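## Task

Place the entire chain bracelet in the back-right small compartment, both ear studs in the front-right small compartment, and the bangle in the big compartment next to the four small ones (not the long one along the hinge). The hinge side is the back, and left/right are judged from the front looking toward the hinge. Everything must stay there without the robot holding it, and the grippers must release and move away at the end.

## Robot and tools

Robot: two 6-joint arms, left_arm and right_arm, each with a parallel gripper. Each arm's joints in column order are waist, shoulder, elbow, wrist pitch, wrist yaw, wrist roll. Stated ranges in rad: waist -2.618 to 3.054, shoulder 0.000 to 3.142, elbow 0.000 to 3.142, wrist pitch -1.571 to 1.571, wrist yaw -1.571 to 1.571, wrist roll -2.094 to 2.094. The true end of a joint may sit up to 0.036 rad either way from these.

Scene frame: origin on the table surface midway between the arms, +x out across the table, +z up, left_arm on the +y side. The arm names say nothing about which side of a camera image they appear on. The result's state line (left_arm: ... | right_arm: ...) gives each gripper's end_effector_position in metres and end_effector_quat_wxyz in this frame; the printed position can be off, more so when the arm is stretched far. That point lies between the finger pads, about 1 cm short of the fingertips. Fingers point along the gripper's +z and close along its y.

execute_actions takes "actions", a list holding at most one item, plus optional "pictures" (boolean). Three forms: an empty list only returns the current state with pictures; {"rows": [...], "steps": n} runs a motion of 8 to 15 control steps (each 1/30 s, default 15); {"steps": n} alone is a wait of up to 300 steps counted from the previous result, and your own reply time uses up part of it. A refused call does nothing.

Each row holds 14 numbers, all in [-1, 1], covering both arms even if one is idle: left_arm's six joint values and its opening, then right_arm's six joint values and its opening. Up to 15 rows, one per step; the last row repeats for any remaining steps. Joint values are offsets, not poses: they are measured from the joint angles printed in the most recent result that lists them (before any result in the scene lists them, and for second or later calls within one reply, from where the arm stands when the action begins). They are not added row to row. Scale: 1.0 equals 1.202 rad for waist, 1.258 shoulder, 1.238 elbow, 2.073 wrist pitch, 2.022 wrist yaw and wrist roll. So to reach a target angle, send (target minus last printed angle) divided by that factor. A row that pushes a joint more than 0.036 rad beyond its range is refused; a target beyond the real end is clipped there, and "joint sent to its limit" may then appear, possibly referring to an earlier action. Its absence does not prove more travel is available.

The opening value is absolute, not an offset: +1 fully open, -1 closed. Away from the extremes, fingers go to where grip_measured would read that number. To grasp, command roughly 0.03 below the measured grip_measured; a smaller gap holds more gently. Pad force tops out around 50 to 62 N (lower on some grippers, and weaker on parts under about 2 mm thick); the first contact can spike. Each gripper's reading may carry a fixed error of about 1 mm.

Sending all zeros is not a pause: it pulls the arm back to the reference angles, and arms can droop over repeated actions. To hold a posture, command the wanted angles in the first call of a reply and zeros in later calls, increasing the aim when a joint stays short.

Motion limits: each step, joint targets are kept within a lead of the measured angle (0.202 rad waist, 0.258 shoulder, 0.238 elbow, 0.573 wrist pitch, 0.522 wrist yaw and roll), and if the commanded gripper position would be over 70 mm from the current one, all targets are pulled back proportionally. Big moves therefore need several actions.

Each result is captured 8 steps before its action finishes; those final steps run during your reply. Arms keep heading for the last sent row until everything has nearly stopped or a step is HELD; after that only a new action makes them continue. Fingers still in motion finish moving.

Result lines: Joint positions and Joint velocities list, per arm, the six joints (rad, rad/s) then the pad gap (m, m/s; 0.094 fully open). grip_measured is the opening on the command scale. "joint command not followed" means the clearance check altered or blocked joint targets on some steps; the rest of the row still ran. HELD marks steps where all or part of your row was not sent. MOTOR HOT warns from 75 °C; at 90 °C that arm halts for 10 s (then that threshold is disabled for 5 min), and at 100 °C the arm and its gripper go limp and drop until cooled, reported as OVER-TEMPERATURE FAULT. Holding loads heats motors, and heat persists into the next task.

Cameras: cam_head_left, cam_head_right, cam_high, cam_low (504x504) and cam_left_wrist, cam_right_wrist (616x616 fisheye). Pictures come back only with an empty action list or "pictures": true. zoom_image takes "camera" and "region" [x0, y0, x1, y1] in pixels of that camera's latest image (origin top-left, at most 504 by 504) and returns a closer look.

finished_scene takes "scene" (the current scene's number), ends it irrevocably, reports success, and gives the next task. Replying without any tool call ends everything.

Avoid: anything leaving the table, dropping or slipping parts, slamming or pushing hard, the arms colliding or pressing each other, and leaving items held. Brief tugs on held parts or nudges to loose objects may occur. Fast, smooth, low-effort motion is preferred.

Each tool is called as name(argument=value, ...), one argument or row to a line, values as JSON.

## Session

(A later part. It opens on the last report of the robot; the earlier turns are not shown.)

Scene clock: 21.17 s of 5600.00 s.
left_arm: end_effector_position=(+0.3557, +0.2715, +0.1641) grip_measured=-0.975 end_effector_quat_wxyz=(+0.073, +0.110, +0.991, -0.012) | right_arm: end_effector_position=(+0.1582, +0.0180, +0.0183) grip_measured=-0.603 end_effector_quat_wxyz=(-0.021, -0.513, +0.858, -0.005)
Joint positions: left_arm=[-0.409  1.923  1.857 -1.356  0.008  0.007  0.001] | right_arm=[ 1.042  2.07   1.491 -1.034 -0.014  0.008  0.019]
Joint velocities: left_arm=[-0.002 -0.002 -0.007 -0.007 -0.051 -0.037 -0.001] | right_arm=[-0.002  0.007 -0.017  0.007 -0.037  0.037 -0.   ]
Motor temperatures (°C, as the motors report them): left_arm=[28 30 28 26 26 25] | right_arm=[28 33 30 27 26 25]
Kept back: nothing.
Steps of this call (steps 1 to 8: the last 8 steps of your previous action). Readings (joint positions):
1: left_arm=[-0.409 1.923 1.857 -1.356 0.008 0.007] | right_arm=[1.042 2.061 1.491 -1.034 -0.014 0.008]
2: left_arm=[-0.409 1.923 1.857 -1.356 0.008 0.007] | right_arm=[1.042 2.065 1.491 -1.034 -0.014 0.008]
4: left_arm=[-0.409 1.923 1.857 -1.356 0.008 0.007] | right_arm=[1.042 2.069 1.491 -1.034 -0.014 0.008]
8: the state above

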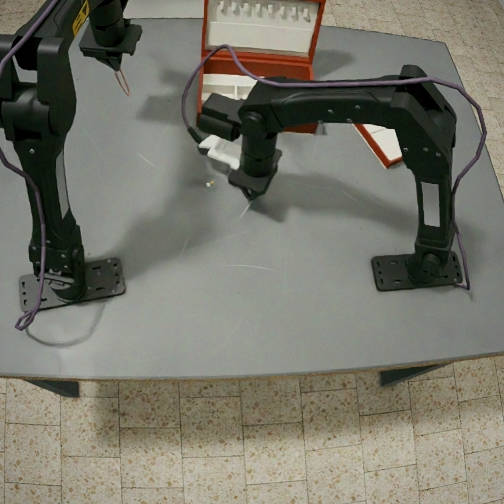

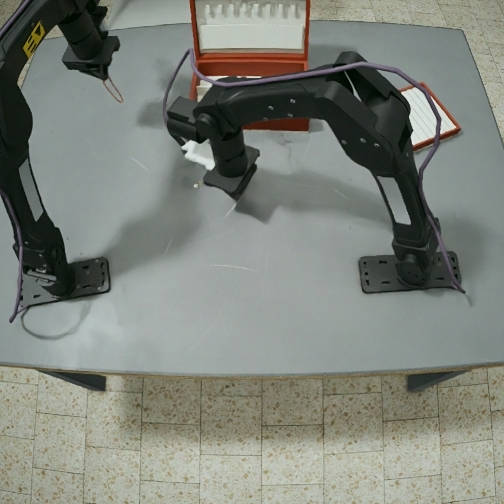

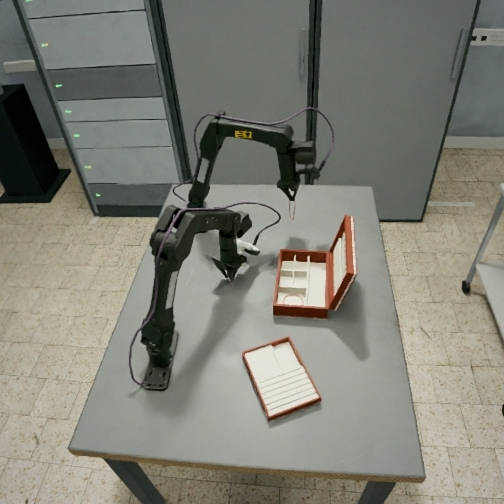

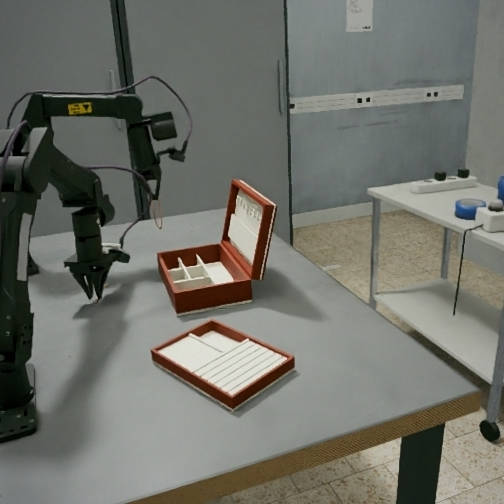

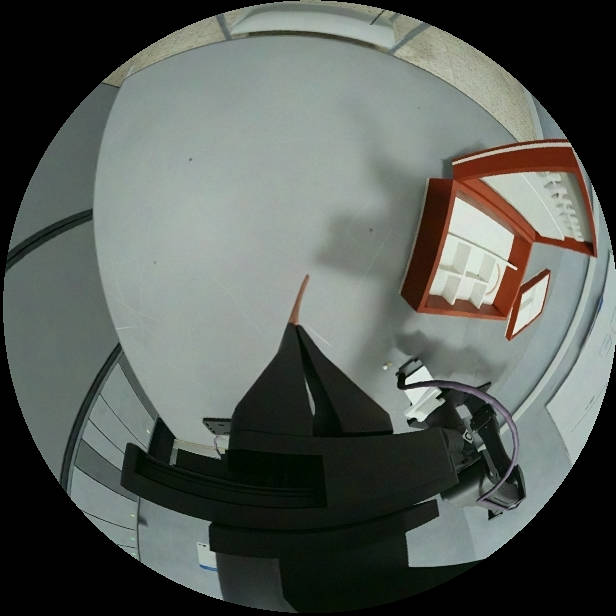

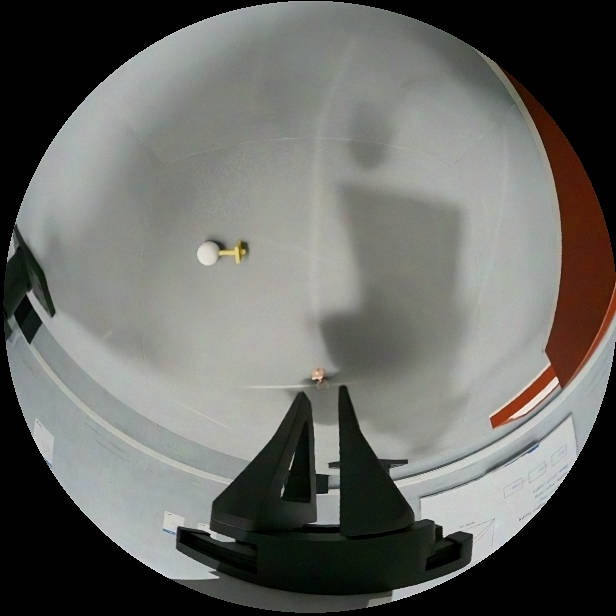

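execute_actions(
  actions=[
    {"rows":[[0,0,0,0,0,0,-1,0,0.012,0.008,0,0,0,-0.65],[0,0,0,0,0,0,-1,0,0.023,0.008,0,0,0,-0.7]],"steps":15},
  ],
)

execute_actions(
  actions=[
    {"steps":5},
  ],
  pictures=true,
)

zoom_image(
  camera="cam_right_wrist",
  region=[260,320,380,440],
)

Scene clock: 21.77 s of 5600.00 s.
left_arm: end_effector_position=(+0.3557, +0.2715, +0.1641) grip_measured=-0.975 end_effector_quat_wxyz=(+0.073, +0.110, +0.991, -0.012) | right_arm: end_effector_position=(+0.1571, +0.0160, +0.0107) grip_measured=-0.697 end_effector_quat_wxyz=(-0.031, -0.512, +0.858, -0.011)
Joint positions: left_arm=[-0.409  1.923  1.857 -1.356  0.008  0.007  0.001] | right_arm=[ 1.042  2.092  1.491 -1.034 -0.014  0.008  0.014]
Joint velocities: left_arm=[-0.012 -0.002  0.002 -0.007  0.037  0.051  0.   ] | right_arm=[ 0.012  0.085 -0.007 -0.007  0.11   0.022 -0.001]
Motor temperatures (°C, as the motors report them): left_arm=[28 30 28 26 26 25] | right_arm=[28 33 30 27 26 25]
Steps of this call (steps 1 to 11: the robot went on to your last target; steps 12 to 18: the first 7 steps of this action). Readings (joint positions):
12: left_arm=[-0.409 1.923 1.857 -1.356 0.008 0.007] | right_arm=[1.042 2.070 1.491 -1.034 -0.014 0.008]
13: left_arm=[-0.409 1.923 1.857 -1.356 0.008 0.007] | right_arm=[1.042 2.072 1.491 -1.034 -0.014 0.008]
15: left_arm=[-0.409 1.923 1.857 -1.356 0.008 0.007] | right_arm=[1.042 2.080 1.491 -1.034 -0.014 0.008]
18: the state above

Scene clock: 22.03 s of 5600.00 s.
left_arm: end_effector_position=(+0.3557, +0.2715, +0.1641) grip_measured=-0.975 end_effector_quat_wxyz=(+0.073, +0.110, +0.991, -0.012) | right_arm: end_effector_position=(+0.1569, +0.0157, +0.0095) grip_measured=-0.697 end_effector_quat_wxyz=(-0.032, -0.512, +0.858, -0.012)
Joint positions: left_arm=[-0.409  1.923  1.857 -1.356  0.008  0.007  0.001] | right_arm=[ 1.042  2.095  1.491 -1.034 -0.014  0.008  0.014]
Joint velocities: left_arm=[-0.012  0.002 -0.007 -0.037 -0.066 -0.066 -0.001] | right_arm=[ 0.002  0.012  0.002 -0.051  0.081  0.022  0.   ]
Motor temperatures (°C, as the motors report them): left_arm=[28 30 28 26 26 25] | right_arm=[28 33 30 27 26 25]
Kept back: nothing.
Steps of this call (steps 1 to 8: the last 8 steps of your previous action). Readings (joint positions):
1: left_arm=[-0.409 1.923 1.857 -1.356 0.008 0.007] | right_arm=[1.042 2.094 1.491 -1.034 -0.014 0.008]
2: left_arm=[-0.409 1.923 1.857 -1.356 0.008 0.007] | right_arm=[1.042 2.095 1.491 -1.034 -0.014 0.008]
4: left_arm=[-0.409 1.923 1.857 -1.356 0.008 0.007] | right_arm=[1.042 2.095 1.491 -1.034 -0.014 0.008]
8: the state above

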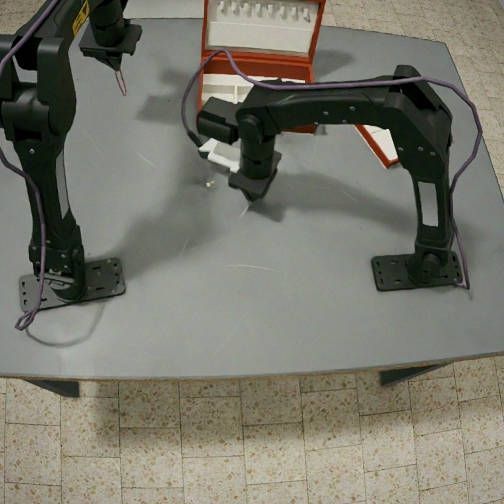

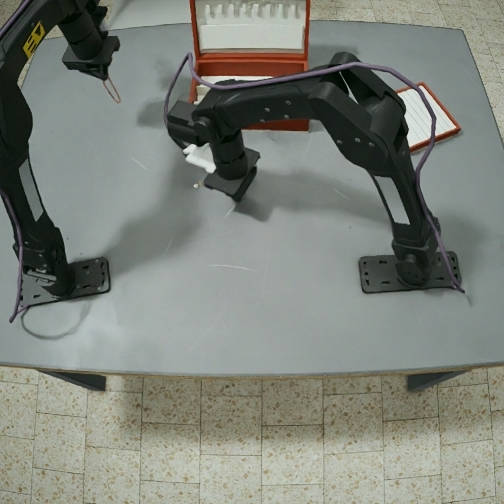

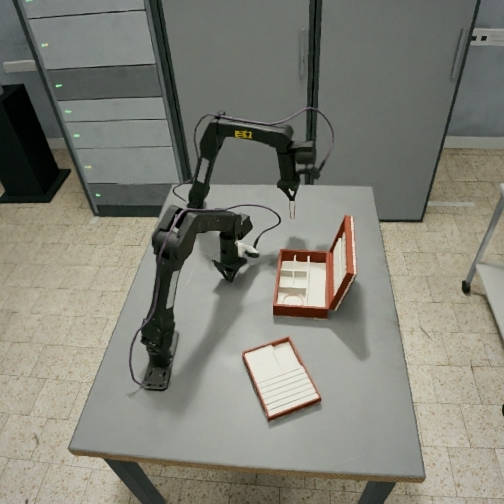

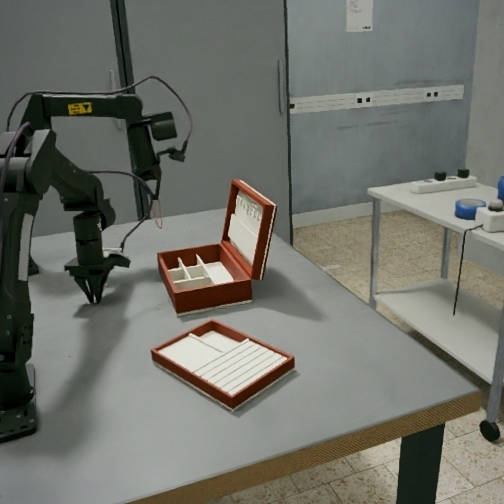

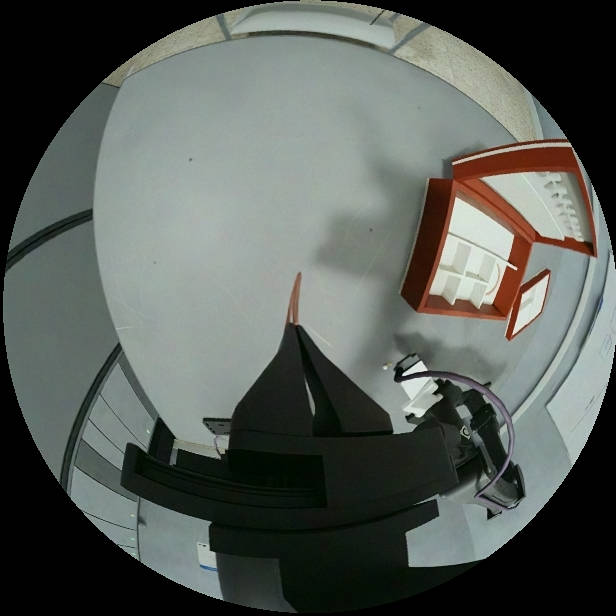

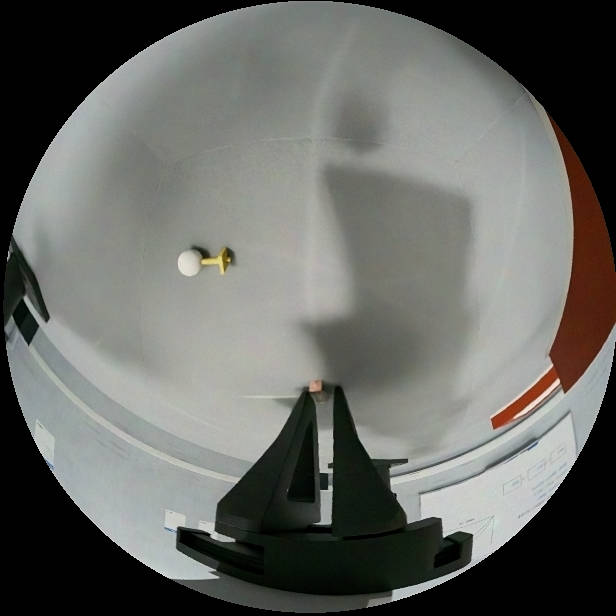

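Region (260, 320, 380, 440) of cam_right_wrist's 616x616 image, scaled by 4.200, with more detail than that image has.

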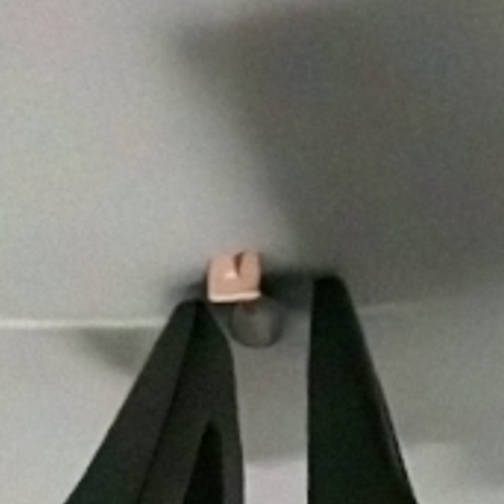

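Close.

execute_actions(
  actions=[
    {"rows":[[0,0,0,0,0,0,-1,0,0,0.008,0,0,0,-0.75],[0,0,0,0,0,0,-1,0,0,0.008,0,0,0,-0.79],[0,0,0,0,0,0,-1,0,0,0.008,0,0,0,-0.82],[0,0,0,0,0,0,-1,0,0,0.008,0,0,0,-0.845],[0,0,0,0,0,0,-1,0,0,0.008,0,0,0,-0.865],[0,0,0,0,0,0,-1,0,0,0.008,0,0,0,-0.88]],"steps":15},
  ],
)

execute_actions(
  actions=[
    {"steps":5},
  ],
  pictures=true,
)

zoom_image(
  camera="cam_right_wrist",
  region=[260,320,380,440],
)

Scene clock: 22.67 s of 5600.00 s.
left_arm: end_effector_position=(+0.3557, +0.2715, +0.1641) grip_measured=-0.975 end_effector_quat_wxyz=(+0.073, +0.110, +0.991, -0.012) | right_arm: end_effector_position=(+0.1569, +0.0157, +0.0095) grip_measured=-0.875 end_effector_quat_wxyz=(-0.032, -0.512, +0.858, -0.012)
Joint positions: left_arm=[-0.409  1.923  1.857 -1.356  0.008  0.007  0.001] | right_arm=[ 1.042  2.095  1.491 -1.034 -0.014  0.008  0.006]
Joint velocities: left_arm=[-0.012  0.007 -0.002 -0.007  0.066  0.022 -0.   ] | right_arm=[-0.027 -0.007 -0.012  0.037  0.051  0.037 -0.002]
Motor temperatures (°C, as the motors report them): left_arm=[28 30 28 26 26 25] | right_arm=[28 33 30 27 26 25]
Steps of this call (steps 1 to 12: the robot went on to your last target; steps 13 to 19: the first 7 steps of this action). Readings (joint positions):
13: left_arm=[-0.409 1.923 1.857 -1.356 0.008 0.007] | right_arm=[1.042 2.095 1.491 -1.034 -0.014 0.008]
14: left_arm=[-0.409 1.923 1.857 -1.356 0.008 0.007] | right_arm=[1.042 2.095 1.491 -1.034 -0.014 0.008]
16: left_arm=[-0.409 1.923 1.857 -1.356 0.008 0.007] | right_arm=[1.042 2.095 1.491 -1.034 -0.014 0.008]
19: the state above

Scene clock: 22.93 s of 5600.00 s.
left_arm: end_effector_position=(+0.3557, +0.2715, +0.1641) grip_measured=-0.975 end_effector_quat_wxyz=(+0.073, +0.110, +0.991, -0.012) | right_arm: end_effector_position=(+0.1569, +0.0157, +0.0095) grip_measured=-0.876 end_effector_quat_wxyz=(-0.032, -0.512, +0.858, -0.012)
Joint positions: left_arm=[-0.409  1.923  1.857 -1.356  0.008  0.007  0.001] | right_arm=[ 1.042  2.095  1.491 -1.034 -0.014  0.008  0.006]
Joint velocities: left_arm=[-0.002 -0.022 -0.002  0.037 -0.037  0.007  0.   ] | right_arm=[-0.017 -0.002  0.012  0.022  0.022 -0.037 -0.   ]
Motor temperatures (°C, as the motors report them): left_arm=[28 30 28 26 26 25] | right_arm=[28 33 30 27 26 25]
Kept back: nothing.
Steps of this call (steps 1 to 8: the last 8 steps of your previous action). Readings (joint positions):
1: left_arm=[-0.409 1.923 1.857 -1.356 0.008 0.007] | right_arm=[1.042 2.095 1.491 -1.034 -0.014 0.008]
2: left_arm=[-0.409 1.923 1.857 -1.356 0.008 0.007] | right_arm=[1.042 2.095 1.491 -1.034 -0.014 0.008]
4: left_arm=[-0.409 1.923 1.857 -1.356 0.008 0.007] | right_arm=[1.042 2.095 1.491 -1.034 -0.014 0.008]
8: the state above

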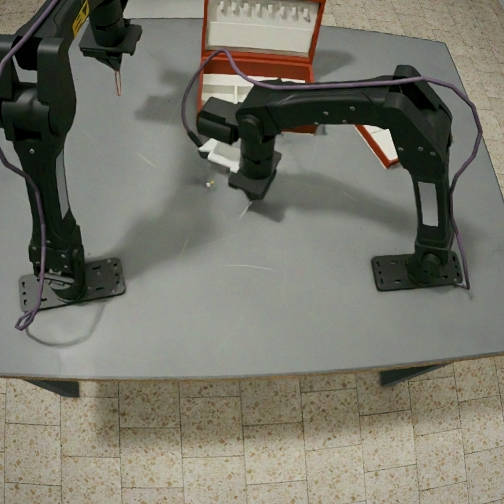

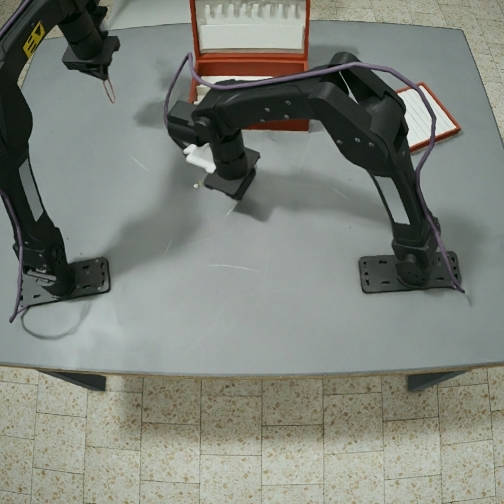

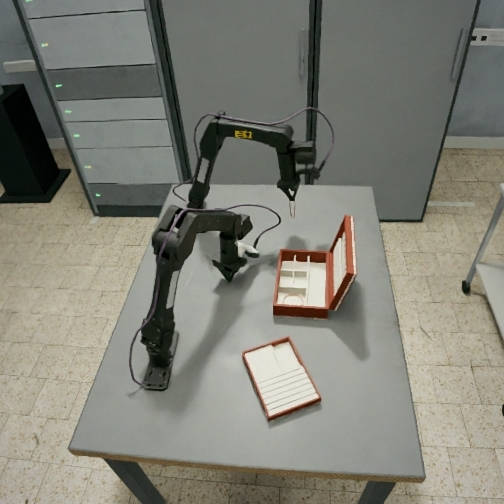

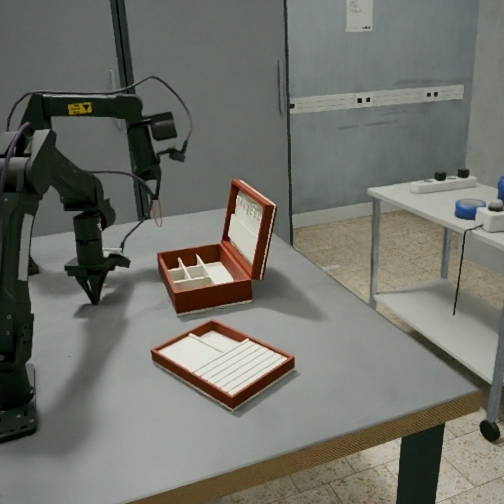

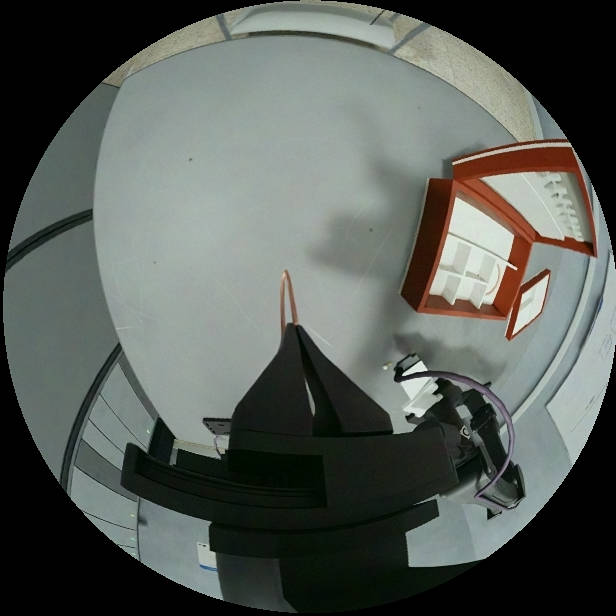

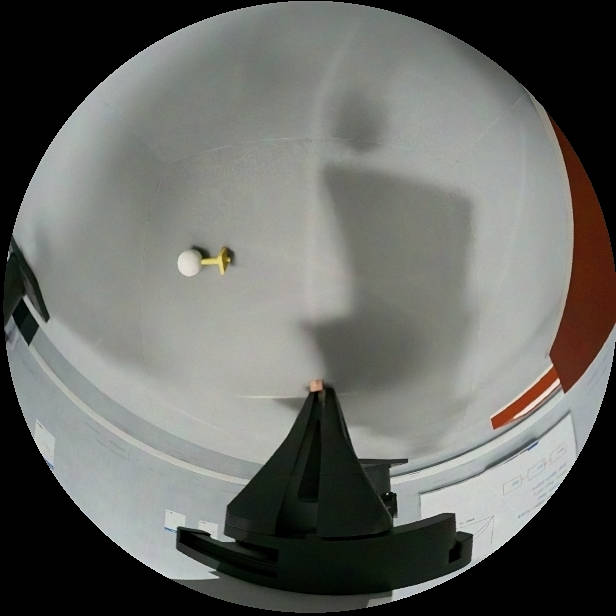

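Region (260, 320, 380, 440) of cam_right_wrist's 616x616 image, scaled by 4.200, with more detail than that image has.

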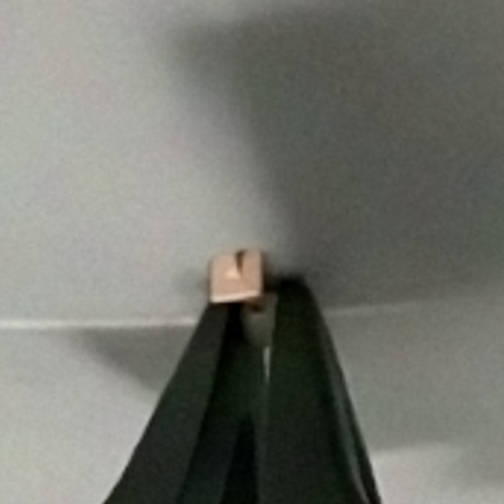

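execute_actions(
  actions=[
    {"rows":[[0,0,0,0,0,0,-1,0,0,0.008,0,0,0,-0.895],[0,0,0,0,0,0,-1,0,0,0.008,0,0,0,-0.905],[0,0,0,0,0,0,-1,0,0,0.008,0,0,0,-0.915]],"steps":10},
  ],
)

execute_actions(
  actions=[
    {"steps":5},
  ],
)

Scene clock: 23.23 s of 5600.00 s.
left_arm: end_effector_position=(+0.3557, +0.2715, +0.1641) grip_measured=-0.975 end_effector_quat_wxyz=(+0.073, +0.110, +0.991, -0.012) | right_arm: end_effector_position=(+0.1569, +0.0157, +0.0095) grip_measured=-0.896 end_effector_quat_wxyz=(-0.032, -0.512, +0.858, -0.012)
Joint positions: left_arm=[-0.409  1.923  1.857 -1.356  0.008  0.007  0.001] | right_arm=[ 1.042  2.095  1.491 -1.034 -0.014  0.008  0.005]
Joint velocities: left_arm=[-0.032 -0.002  0.017 -0.007 -0.007 -0.007 -0.001] | right_arm=[-0.002 -0.007 -0.002  0.051  0.037 -0.037 -0.008]
Motor temperatures (°C, as the motors report them): left_arm=[28 30 28 26 26 25] | right_arm=[28 33 30 27 26 25]
Steps of this call (steps 1 to 7: the robot went on to your last target; steps 8 to 9: the first 2 steps of this action). Readings (joint positions):
8: left_arm=[-0.409 1.923 1.857 -1.356 0.008 0.007] | right_arm=[1.042 2.095 1.491 -1.034 -0.014 0.008]
9: the state above

Scene clock: 23.50 s of 5600.00 s.
left_arm: end_effector_position=(+0.3557, +0.2715, +0.1641) grip_measured=-0.975 end_effector_quat_wxyz=(+0.073, +0.110, +0.991, -0.012) | right_arm: end_effector_position=(+0.1569, +0.0157, +0.0095) grip_measured=-0.908 end_effector_quat_wxyz=(-0.032, -0.512, +0.858, -0.012)
Joint positions: left_arm=[-0.409  1.923  1.857 -1.356  0.008  0.007  0.001] | right_arm=[ 1.042  2.095  1.491 -1.034 -0.014  0.008  0.004]
Joint velocities: left_arm=[-0.017 -0.012 -0.002 -0.007 -0.022 -0.007 -0.001] | right_arm=[ 0.002  0.002  0.012 -0.037 -0.037 -0.022  0.   ]
Motor temperatures (°C, as the motors report them): left_arm=[28 30 28 26 26 25] | right_arm=[28 33 30 27 26 25]
Kept back: nothing.
Steps of this call (steps 1 to 8: the last 8 steps of your previous action). Readings (joint positions):
1: left_arm=[-0.409 1.923 1.857 -1.356 0.008 0.007] | right_arm=[1.042 2.095 1.491 -1.034 -0.014 0.008]
2: left_arm=[-0.409 1.923 1.857 -1.356 0.008 0.007] | right_arm=[1.042 2.095 1.491 -1.034 -0.014 0.008]
4: left_arm=[-0.409 1.923 1.857 -1.356 0.008 0.007] | right_arm=[1.042 2.095 1.491 -1.034 -0.014 0.008]
8: the state above

execute_actions(
  actions=[
    {"rows":[[0,0,0,0,0,0,-1,0,0,0.008,0,0,0,-0.93],[0,0,0,0,0,0,-1,0,0,0.008,0,0,0,-0.94]],"steps":10},
  ],
)

execute_actions(
  actions=[
    {"steps":5},
  ],
  pictures=true,
)

zoom_image(
  camera="cam_right_wrist",
  region=[260,320,380,440],
)

Scene clock: 23.97 s of 5600.00 s.
left_arm: end_effector_position=(+0.3557, +0.2715, +0.1641) grip_measured=-0.975 end_effector_quat_wxyz=(+0.073, +0.110, +0.991, -0.012) | right_arm: end_effector_position=(+0.1569, +0.0157, +0.0095) grip_measured=-0.927 end_effector_quat_wxyz=(-0.032, -0.512, +0.858, -0.012)
Joint positions: left_arm=[-0.409  1.923  1.857 -1.356  0.008  0.007  0.001] | right_arm=[ 1.042  2.095  1.491 -1.034 -0.014  0.008  0.003]
Joint velocities: left_arm=[-0.017 -0.007  0.007 -0.037 -0.066  0.037  0.   ] | right_arm=[-0.002  0.002 -0.007  0.007 -0.051  0.051 -0.007]
Motor temperatures (°C, as the motors report them): left_arm=[28 30 28 26 26 25] | right_arm=[28 33 30 27 26 25]
Steps of this call (steps 1 to 12: the robot went on to your last target; steps 13 to 14: the first 2 steps of this action). Readings (joint positions):
13: left_arm=[-0.409 1.923 1.857 -1.356 0.008 0.007] | right_arm=[1.042 2.095 1.491 -1.034 -0.014 0.008]
14: the state above

Scene clock: 24.23 s of 5600.00 s.
left_arm: end_effector_position=(+0.3557, +0.2715, +0.1641) grip_measured=-0.975 end_effector_quat_wxyz=(+0.073, +0.110, +0.991, -0.012) | right_arm: end_effector_position=(+0.1569, +0.0157, +0.0095) grip_measured=-0.930 end_effector_quat_wxyz=(-0.032, -0.512, +0.858, -0.012)
Joint positions: left_arm=[-0.409  1.923  1.857 -1.356  0.008  0.007  0.001] | right_arm=[ 1.042  2.095  1.491 -1.034 -0.014  0.008  0.003]
Joint velocities: left_arm=[ 0.012  0.012 -0.007 -0.051 -0.051 -0.022 -0.002] | right_arm=[ 0.017 -0.007  0.012  0.007  0.081 -0.066  0.   ]
Motor temperatures (°C, as the motors report them): left_arm=[28 30 28 26 26 25] | right_arm=[28 33 30 27 26 25]
Kept back: nothing.
Steps of this call (steps 1 to 8: the last 8 steps of your previous action). Readings (joint positions):
1: left_arm=[-0.409 1.923 1.857 -1.356 0.008 0.007] | right_arm=[1.042 2.095 1.491 -1.034 -0.014 0.008]
2: left_arm=[-0.409 1.923 1.857 -1.356 0.008 0.007] | right_arm=[1.042 2.095 1.491 -1.034 -0.014 0.008]
4: left_arm=[-0.409 1.923 1.857 -1.356 0.008 0.007] | right_arm=[1.042 2.095 1.491 -1.034 -0.014 0.008]
8: the state above

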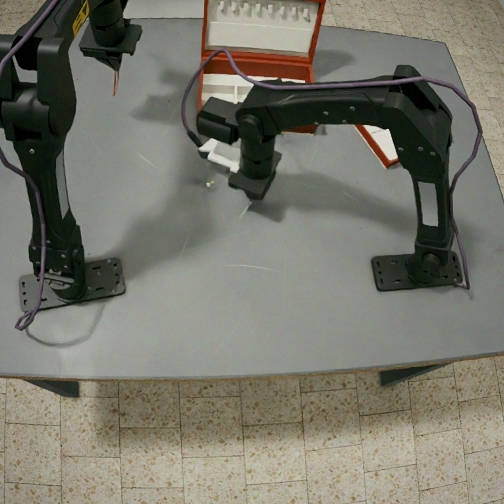

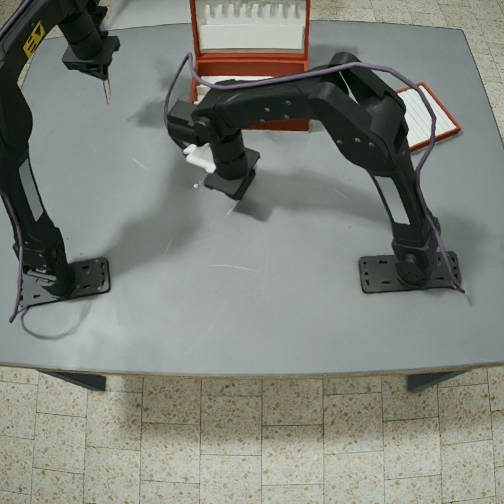

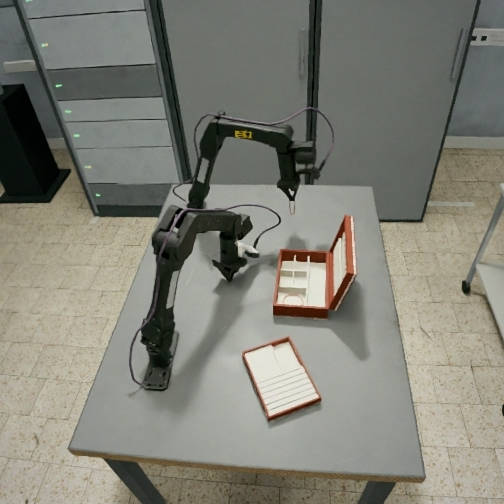

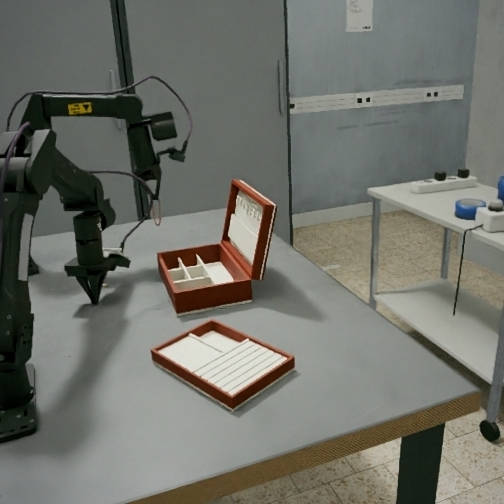

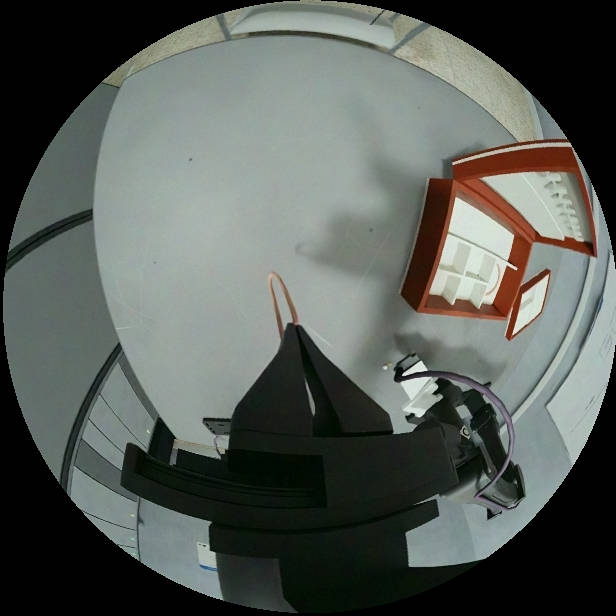

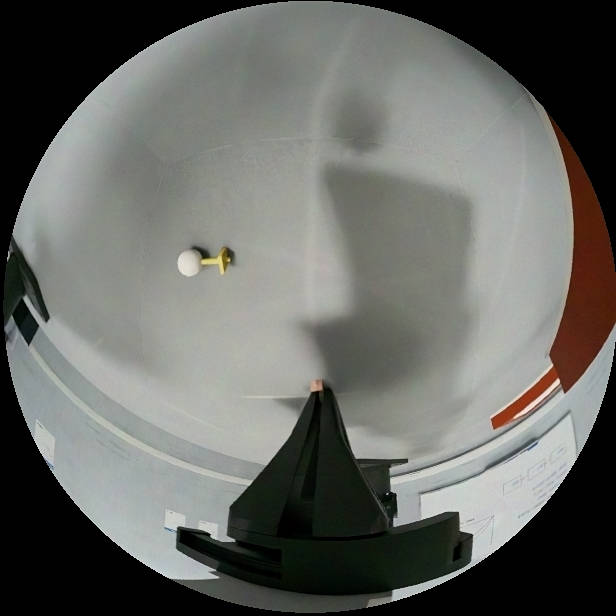

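Region (260, 320, 380, 440) of cam_right_wrist's 616x616 image, scaled by 4.200, with more detail than that image has.

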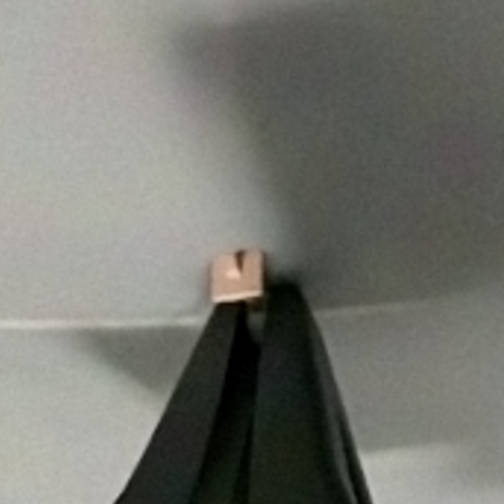

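execute_actions(
  actions=[
    {"rows":[[0,0,0,0,0,0,-1,0,0,0.008,0,0,0,-0.955],[0,0,0,0,0,0,-1,0,0,0.008,0,0,0,-0.965]],"steps":10},
  ],
)

execute_actions(
  actions=[
    {"steps":5},
  ],
)

Scene clock: 24.57 s of 5600.00 s.
left_arm: end_effector_position=(+0.3557, +0.2715, +0.1641) grip_measured=-0.975 end_effector_quat_wxyz=(+0.073, +0.110, +0.991, -0.012) | right_arm: end_effector_position=(+0.1569, +0.0157, +0.0095) grip_measured=-0.948 end_effector_quat_wxyz=(-0.032, -0.512, +0.858, -0.012)
Joint positions: left_arm=[-0.409  1.923  1.857 -1.356  0.008  0.007  0.001] | right_arm=[ 1.042  2.095  1.491 -1.034 -0.014  0.008  0.002]
Joint velocities: left_arm=[ 0.002 -0.017 -0.017  0.007  0.022 -0.051  0.001] | right_arm=[ 0.002 -0.012  0.002  0.022  0.007 -0.007 -0.008]
Motor temperatures (°C, as the motors report them): left_arm=[28 30 28 26 26 25] | right_arm=[28 33 30 27 26 25]
Steps of this call (steps 1 to 8: the robot went on to your last target; steps 9 to 10: the first 2 steps of this action). Readings (joint positions):
9: left_arm=[-0.409 1.923 1.857 -1.356 0.008 0.007] | right_arm=[1.042 2.095 1.491 -1.034 -0.014 0.008]
10: the state above

Scene clock: 24.83 s of 5600.00 s.
left_arm: end_effector_position=(+0.3557, +0.2715, +0.1641) grip_measured=-0.975 end_effector_quat_wxyz=(+0.073, +0.110, +0.991, -0.012) | right_arm: end_effector_position=(+0.1569, +0.0157, +0.0095) grip_measured=-0.950 end_effector_quat_wxyz=(-0.032, -0.512, +0.858, -0.012)
Joint positions: left_arm=[-0.409  1.923  1.857 -1.356  0.008  0.007  0.001] | right_arm=[ 1.042  2.095  1.491 -1.034 -0.014  0.008  0.002]
Joint velocities: left_arm=[-0.002  0.002  0.012  0.037 -0.007 -0.022 -0.001] | right_arm=[-0.007 -0.002  0.002  0.007  0.022 -0.022  0.   ]
Motor temperatures (°C, as the motors report them): left_arm=[28 30 28 26 26 25] | right_arm=[28 33 30 27 26 25]
Kept back: nothing.
Steps of this call (steps 1 to 8: the last 8 steps of your previous action). Readings (joint positions):
1: left_arm=[-0.409 1.923 1.857 -1.356 0.008 0.007] | right_arm=[1.042 2.095 1.491 -1.034 -0.014 0.008]
2: left_arm=[-0.409 1.923 1.857 -1.356 0.008 0.007] | right_arm=[1.042 2.095 1.491 -1.034 -0.014 0.008]
4: left_arm=[-0.409 1.923 1.857 -1.356 0.008 0.007] | right_arm=[1.042 2.095 1.491 -1.034 -0.014 0.008]
8: the state above

Close fully and test-lift.

execute_actions(
  actions=[
    {"rows":[[0,0,0,0,0,0,-1,0,0,0.008,0,0,0,-1],[0,0,0,0,0,0,-1,0,0,0.008,0,0,0,-1],[0,0,0,0,0,0,-1,0,0,0.008,0,0,0,-1],[0,0,0,0,0,0,-1,0,0,0.008,0,0,0,-1],[0,0,0,0,0,0,-1,0,0,0.008,0,0,0,-1],[0,0,0,0,0,0,-1,0,-0.02,0.008,0,0,0,-1],[0,0,0,0,0,0,-1,0,-0.035,0.008,0,0,0,-1],[0,0,0,0,0,0,-1,0,-0.05,0.008,0,0,0,-1]],"steps":15},
  ],
)

execute_actions(
  actions=[
    {"steps":12},
  ],
  pictures=true,
)

zoom_image(
  camera="cam_right_wrist",
  region=[260,320,380,440],
)

zoom_image(
  camera="cam_low",
  region=[50,240,150,320],
)

Scene clock: 25.50 s of 5600.00 s.
left_arm: end_effector_position=(+0.3557, +0.2715, +0.1641) grip_measured=-0.975 end_effector_quat_wxyz=(+0.073, +0.110, +0.991, -0.012) | right_arm: end_effector_position=(+0.1571, +0.0159, +0.0103) grip_measured=-0.969 end_effector_quat_wxyz=(-0.031, -0.512, +0.858, -0.011)
Joint positions: left_arm=[-0.409  1.923  1.857 -1.356  0.008  0.007  0.001] | right_arm=[ 1.042  2.093  1.491 -1.034 -0.014  0.008  0.001]
Joint velocities: left_arm=[-0.002 -0.007  0.007 -0.007 -0.037  0.007  0.   ] | right_arm=[ 0.007 -0.051  0.002 -0.081  0.022 -0.037  0.   ]
Motor temperatures (°C, as the motors report them): left_arm=[28 30 28 26 26 25] | right_arm=[28 33 30 27 26 25]
Steps of this call (steps 1 to 13: the robot went on to your last target; steps 14 to 20: the first 7 steps of this action). Readings (joint positions):
14: left_arm=[-0.409 1.923 1.857 -1.356 0.008 0.007] | right_arm=[1.042 2.095 1.491 -1.034 -0.014 0.008]
15: left_arm=[-0.409 1.923 1.857 -1.356 0.008 0.007] | right_arm=[1.042 2.095 1.491 -1.034 -0.014 0.008]
17: left_arm=[-0.409 1.923 1.857 -1.356 0.008 0.007] | right_arm=[1.042 2.095 1.491 -1.034 -0.014 0.008]
20: the state above

Scene clock: 25.90 s of 5600.00 s.
left_arm: end_effector_position=(+0.3557, +0.2715, +0.1641) grip_measured=-0.975 end_effector_quat_wxyz=(+0.073, +0.110, +0.991, -0.012) | right_arm: end_effector_position=(+0.1592, +0.0199, +0.0269) grip_measured=-0.969 end_effector_quat_wxyz=(-0.012, -0.513, +0.858, +0.001)
Joint positions: left_arm=[-0.409  1.923  1.857 -1.356  0.008  0.007  0.001] | right_arm=[ 1.042  2.046  1.491 -1.034 -0.014  0.008  0.001]
Joint velocities: left_arm=[-0.002  0.002 -0.007 -0.022 -0.037  0.007 -0.   ] | right_arm=[-0.012  0.012 -0.002 -0.037 -0.051 -0.066 -0.001]
Motor temperatures (°C, as the motors report them): left_arm=[28 30 28 26 26 25] | right_arm=[28 34 30 27 26 25]
Kept back: nothing.
Steps of this call (steps 1 to 8: the last 8 steps of your previous action; steps 9 to 12: the robot went on to your last target). Readings (joint positions):
1: left_arm=[-0.409 1.923 1.857 -1.356 0.008 0.007] | right_arm=[1.042 2.089 1.491 -1.034 -0.014 0.008]
2: left_arm=[-0.409 1.923 1.857 -1.356 0.008 0.007] | right_arm=[1.042 2.081 1.491 -1.034 -0.014 0.008]
4: left_arm=[-0.409 1.923 1.857 -1.356 0.008 0.007] | right_arm=[1.042 2.063 1.491 -1.034 -0.014 0.008]
8: left_arm=[-0.409 1.923 1.857 -1.356 0.008 0.007] | right_arm=[1.042 2.046 1.491 -1.034 -0.014 0.008]
12: the state above

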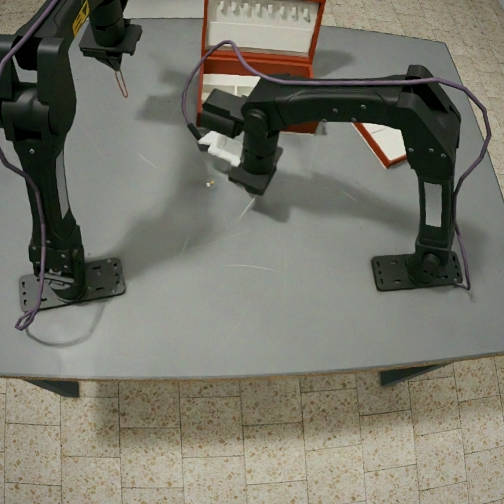

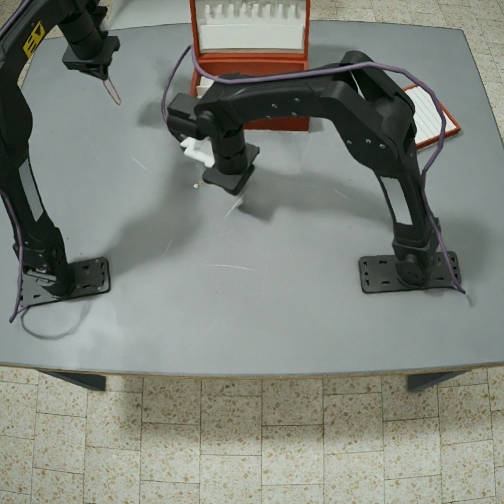

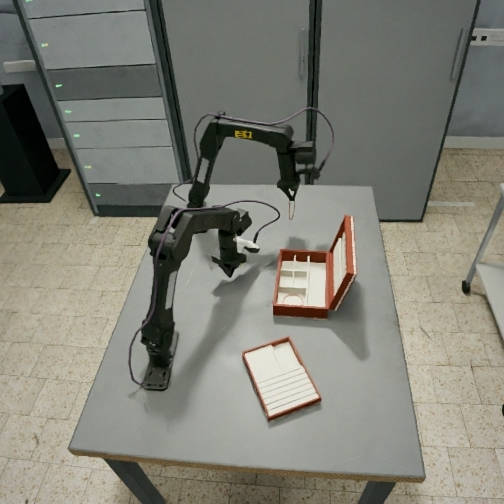

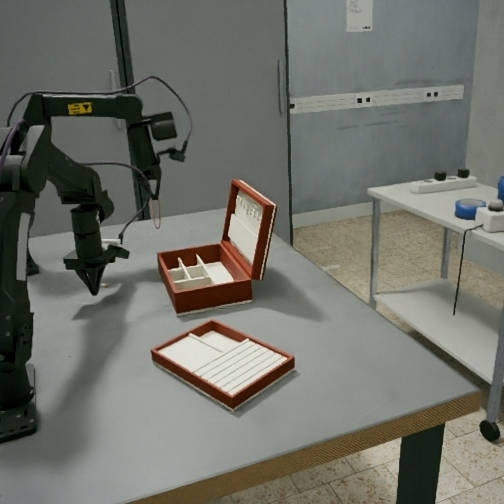

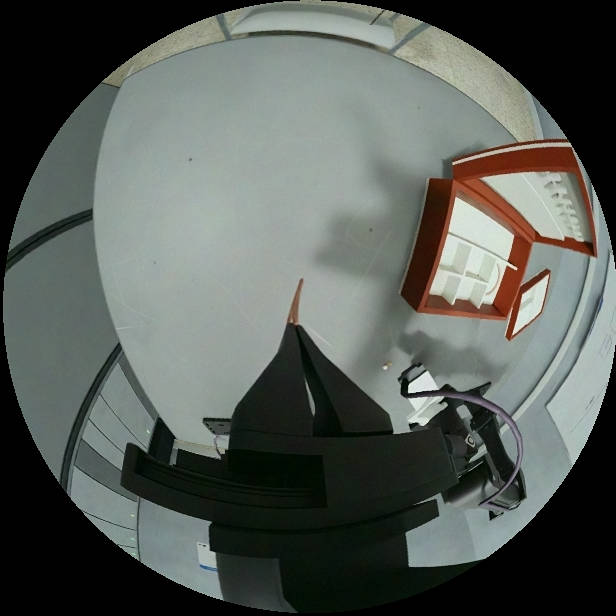

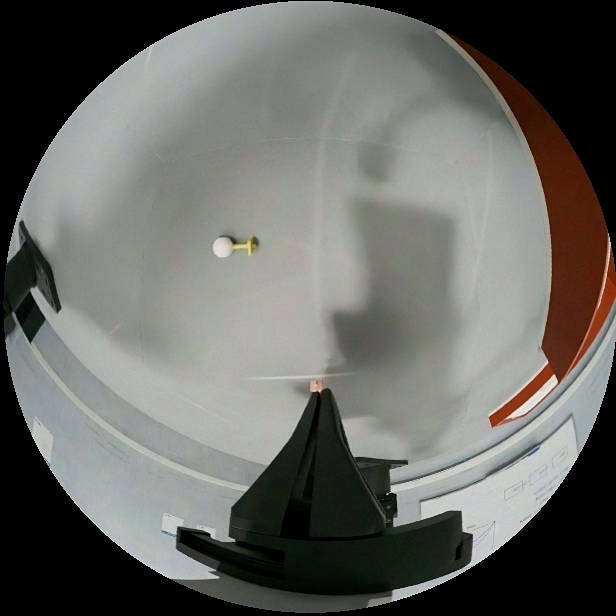

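Region (260, 320, 380, 440) of cam_right_wrist's 616x616 image, scaled by 4.200, with more detail than that image has.

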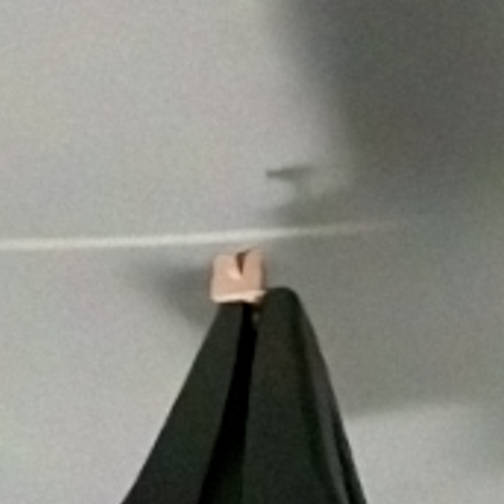

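Region (50, 240, 150, 320) of cam_low's 504x504 image, scaled by 5.040, with more detail than that image has; it fills the top 403 rows of this view, and the rest is white.

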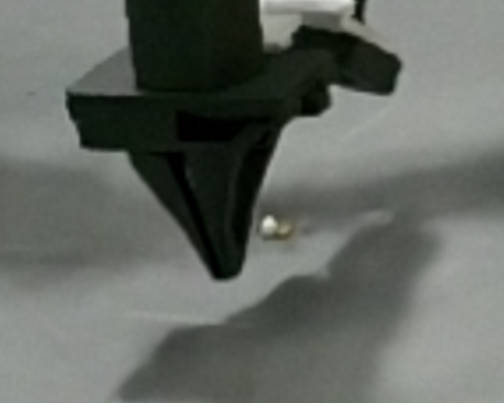

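execute_actions(
  actions=[
    {"rows":[[0,0,0,0,0,0,-1,0,-0.04,0.008,0,0,0,-1],[0,0,0,0,0,0,-1,0,-0.08,0.008,0,0,0,-1],[0,0,0,0,0,0,-1,0,-0.12,0.008,0,0,0,-1],[0,0,0,0,0,0,-1,0,-0.16,0.008,0,0,0,-1],[0,0,0,0,0,0,-1,0,-0.21,0.008,0,0,0,-1]],"steps":15},
  ],
)

execute_actions(
  actions=[
    {"steps":12},
  ],
)

Scene clock: 26.83 s of 5600.00 s.
left_arm: end_effector_position=(+0.3557, +0.2715, +0.1641) grip_measured=-0.975 end_effector_quat_wxyz=(+0.073, +0.110, +0.991, -0.012) | right_arm: end_effector_position=(+0.1639, +0.0289, +0.0973) grip_measured=-0.969 end_effector_quat_wxyz=(+0.071, -0.511, +0.855, +0.051)
Joint positions: left_arm=[-0.409  1.923  1.857 -1.356  0.008  0.007  0.001] | right_arm=[ 1.042  1.849  1.488 -1.035 -0.014  0.008  0.001]
Joint velocities: left_arm=[-0.017 -0.002 -0.012 -0.007 -0.007 -0.007 -0.001] | right_arm=[-0.007 -1.365 -0.027  0.051 -0.007  0.007 -0.001]
Motor temperatures (°C, as the motors report them): left_arm=[28 30 28 26 26 25] | right_arm=[28 34 30 27 26 25]
Steps of this call (steps 1 to 21: the robot went on to your last target; steps 22 to 28: the first 7 steps of this action). Readings (joint positions):
22: left_arm=[-0.409 1.923 1.857 -1.356 0.008 0.007] | right_arm=[1.042 2.043 1.491 -1.034 -0.014 0.008]
23: left_arm=[-0.409 1.923 1.857 -1.356 0.008 0.007] | right_arm=[1.042 2.035 1.491 -1.035 -0.014 0.008]
25: left_arm=[-0.409 1.923 1.857 -1.356 0.008 0.007] | right_arm=[1.042 1.986 1.489 -1.036 -0.014 0.008]
28: the state above

Scene clock: 27.23 s of 5600.00 s.
left_arm: end_effector_position=(+0.3557, +0.2715, +0.1641) grip_measured=-0.975 end_effector_quat_wxyz=(+0.073, +0.110, +0.991, -0.012) | right_arm: end_effector_position=(+0.1660, +0.0329, +0.1273) grip_measured=-0.969 end_effector_quat_wxyz=(+0.107, -0.509, +0.851, +0.073)
Joint positions: left_arm=[-0.409  1.923  1.857 -1.356  0.008  0.007  0.001] | right_arm=[ 1.042  1.78   1.502 -1.033 -0.014  0.008  0.001]
Joint velocities: left_arm=[-0.002 -0.002 -0.012 -0.037  0.022 -0.022  0.002] | right_arm=[-0.002  0.007  0.012  0.007 -0.037  0.037  0.   ]
Motor temperatures (°C, as the motors report them): left_arm=[28 30 28 26 26 25] | right_arm=[28 34 30 27 26 25]
Kept back: nothing.
Steps of this call (steps 1 to 8: the last 8 steps of your previous action; steps 9 to 12: the robot went on to your last target). Readings (joint positions):
1: left_arm=[-0.409 1.923 1.857 -1.356 0.008 0.007] | right_arm=[1.042 1.809 1.490 -1.034 -0.014 0.008]
2: left_arm=[-0.409 1.923 1.857 -1.356 0.008 0.007] | right_arm=[1.042 1.780 1.495 -1.034 -0.014 0.008]
4: left_arm=[-0.409 1.923 1.857 -1.356 0.008 0.007] | right_arm=[1.042 1.756 1.502 -1.033 -0.014 0.008]
8: left_arm=[-0.409 1.923 1.857 -1.356 0.008 0.007] | right_arm=[1.042 1.771 1.502 -1.033 -0.014 0.008]
12: the state above


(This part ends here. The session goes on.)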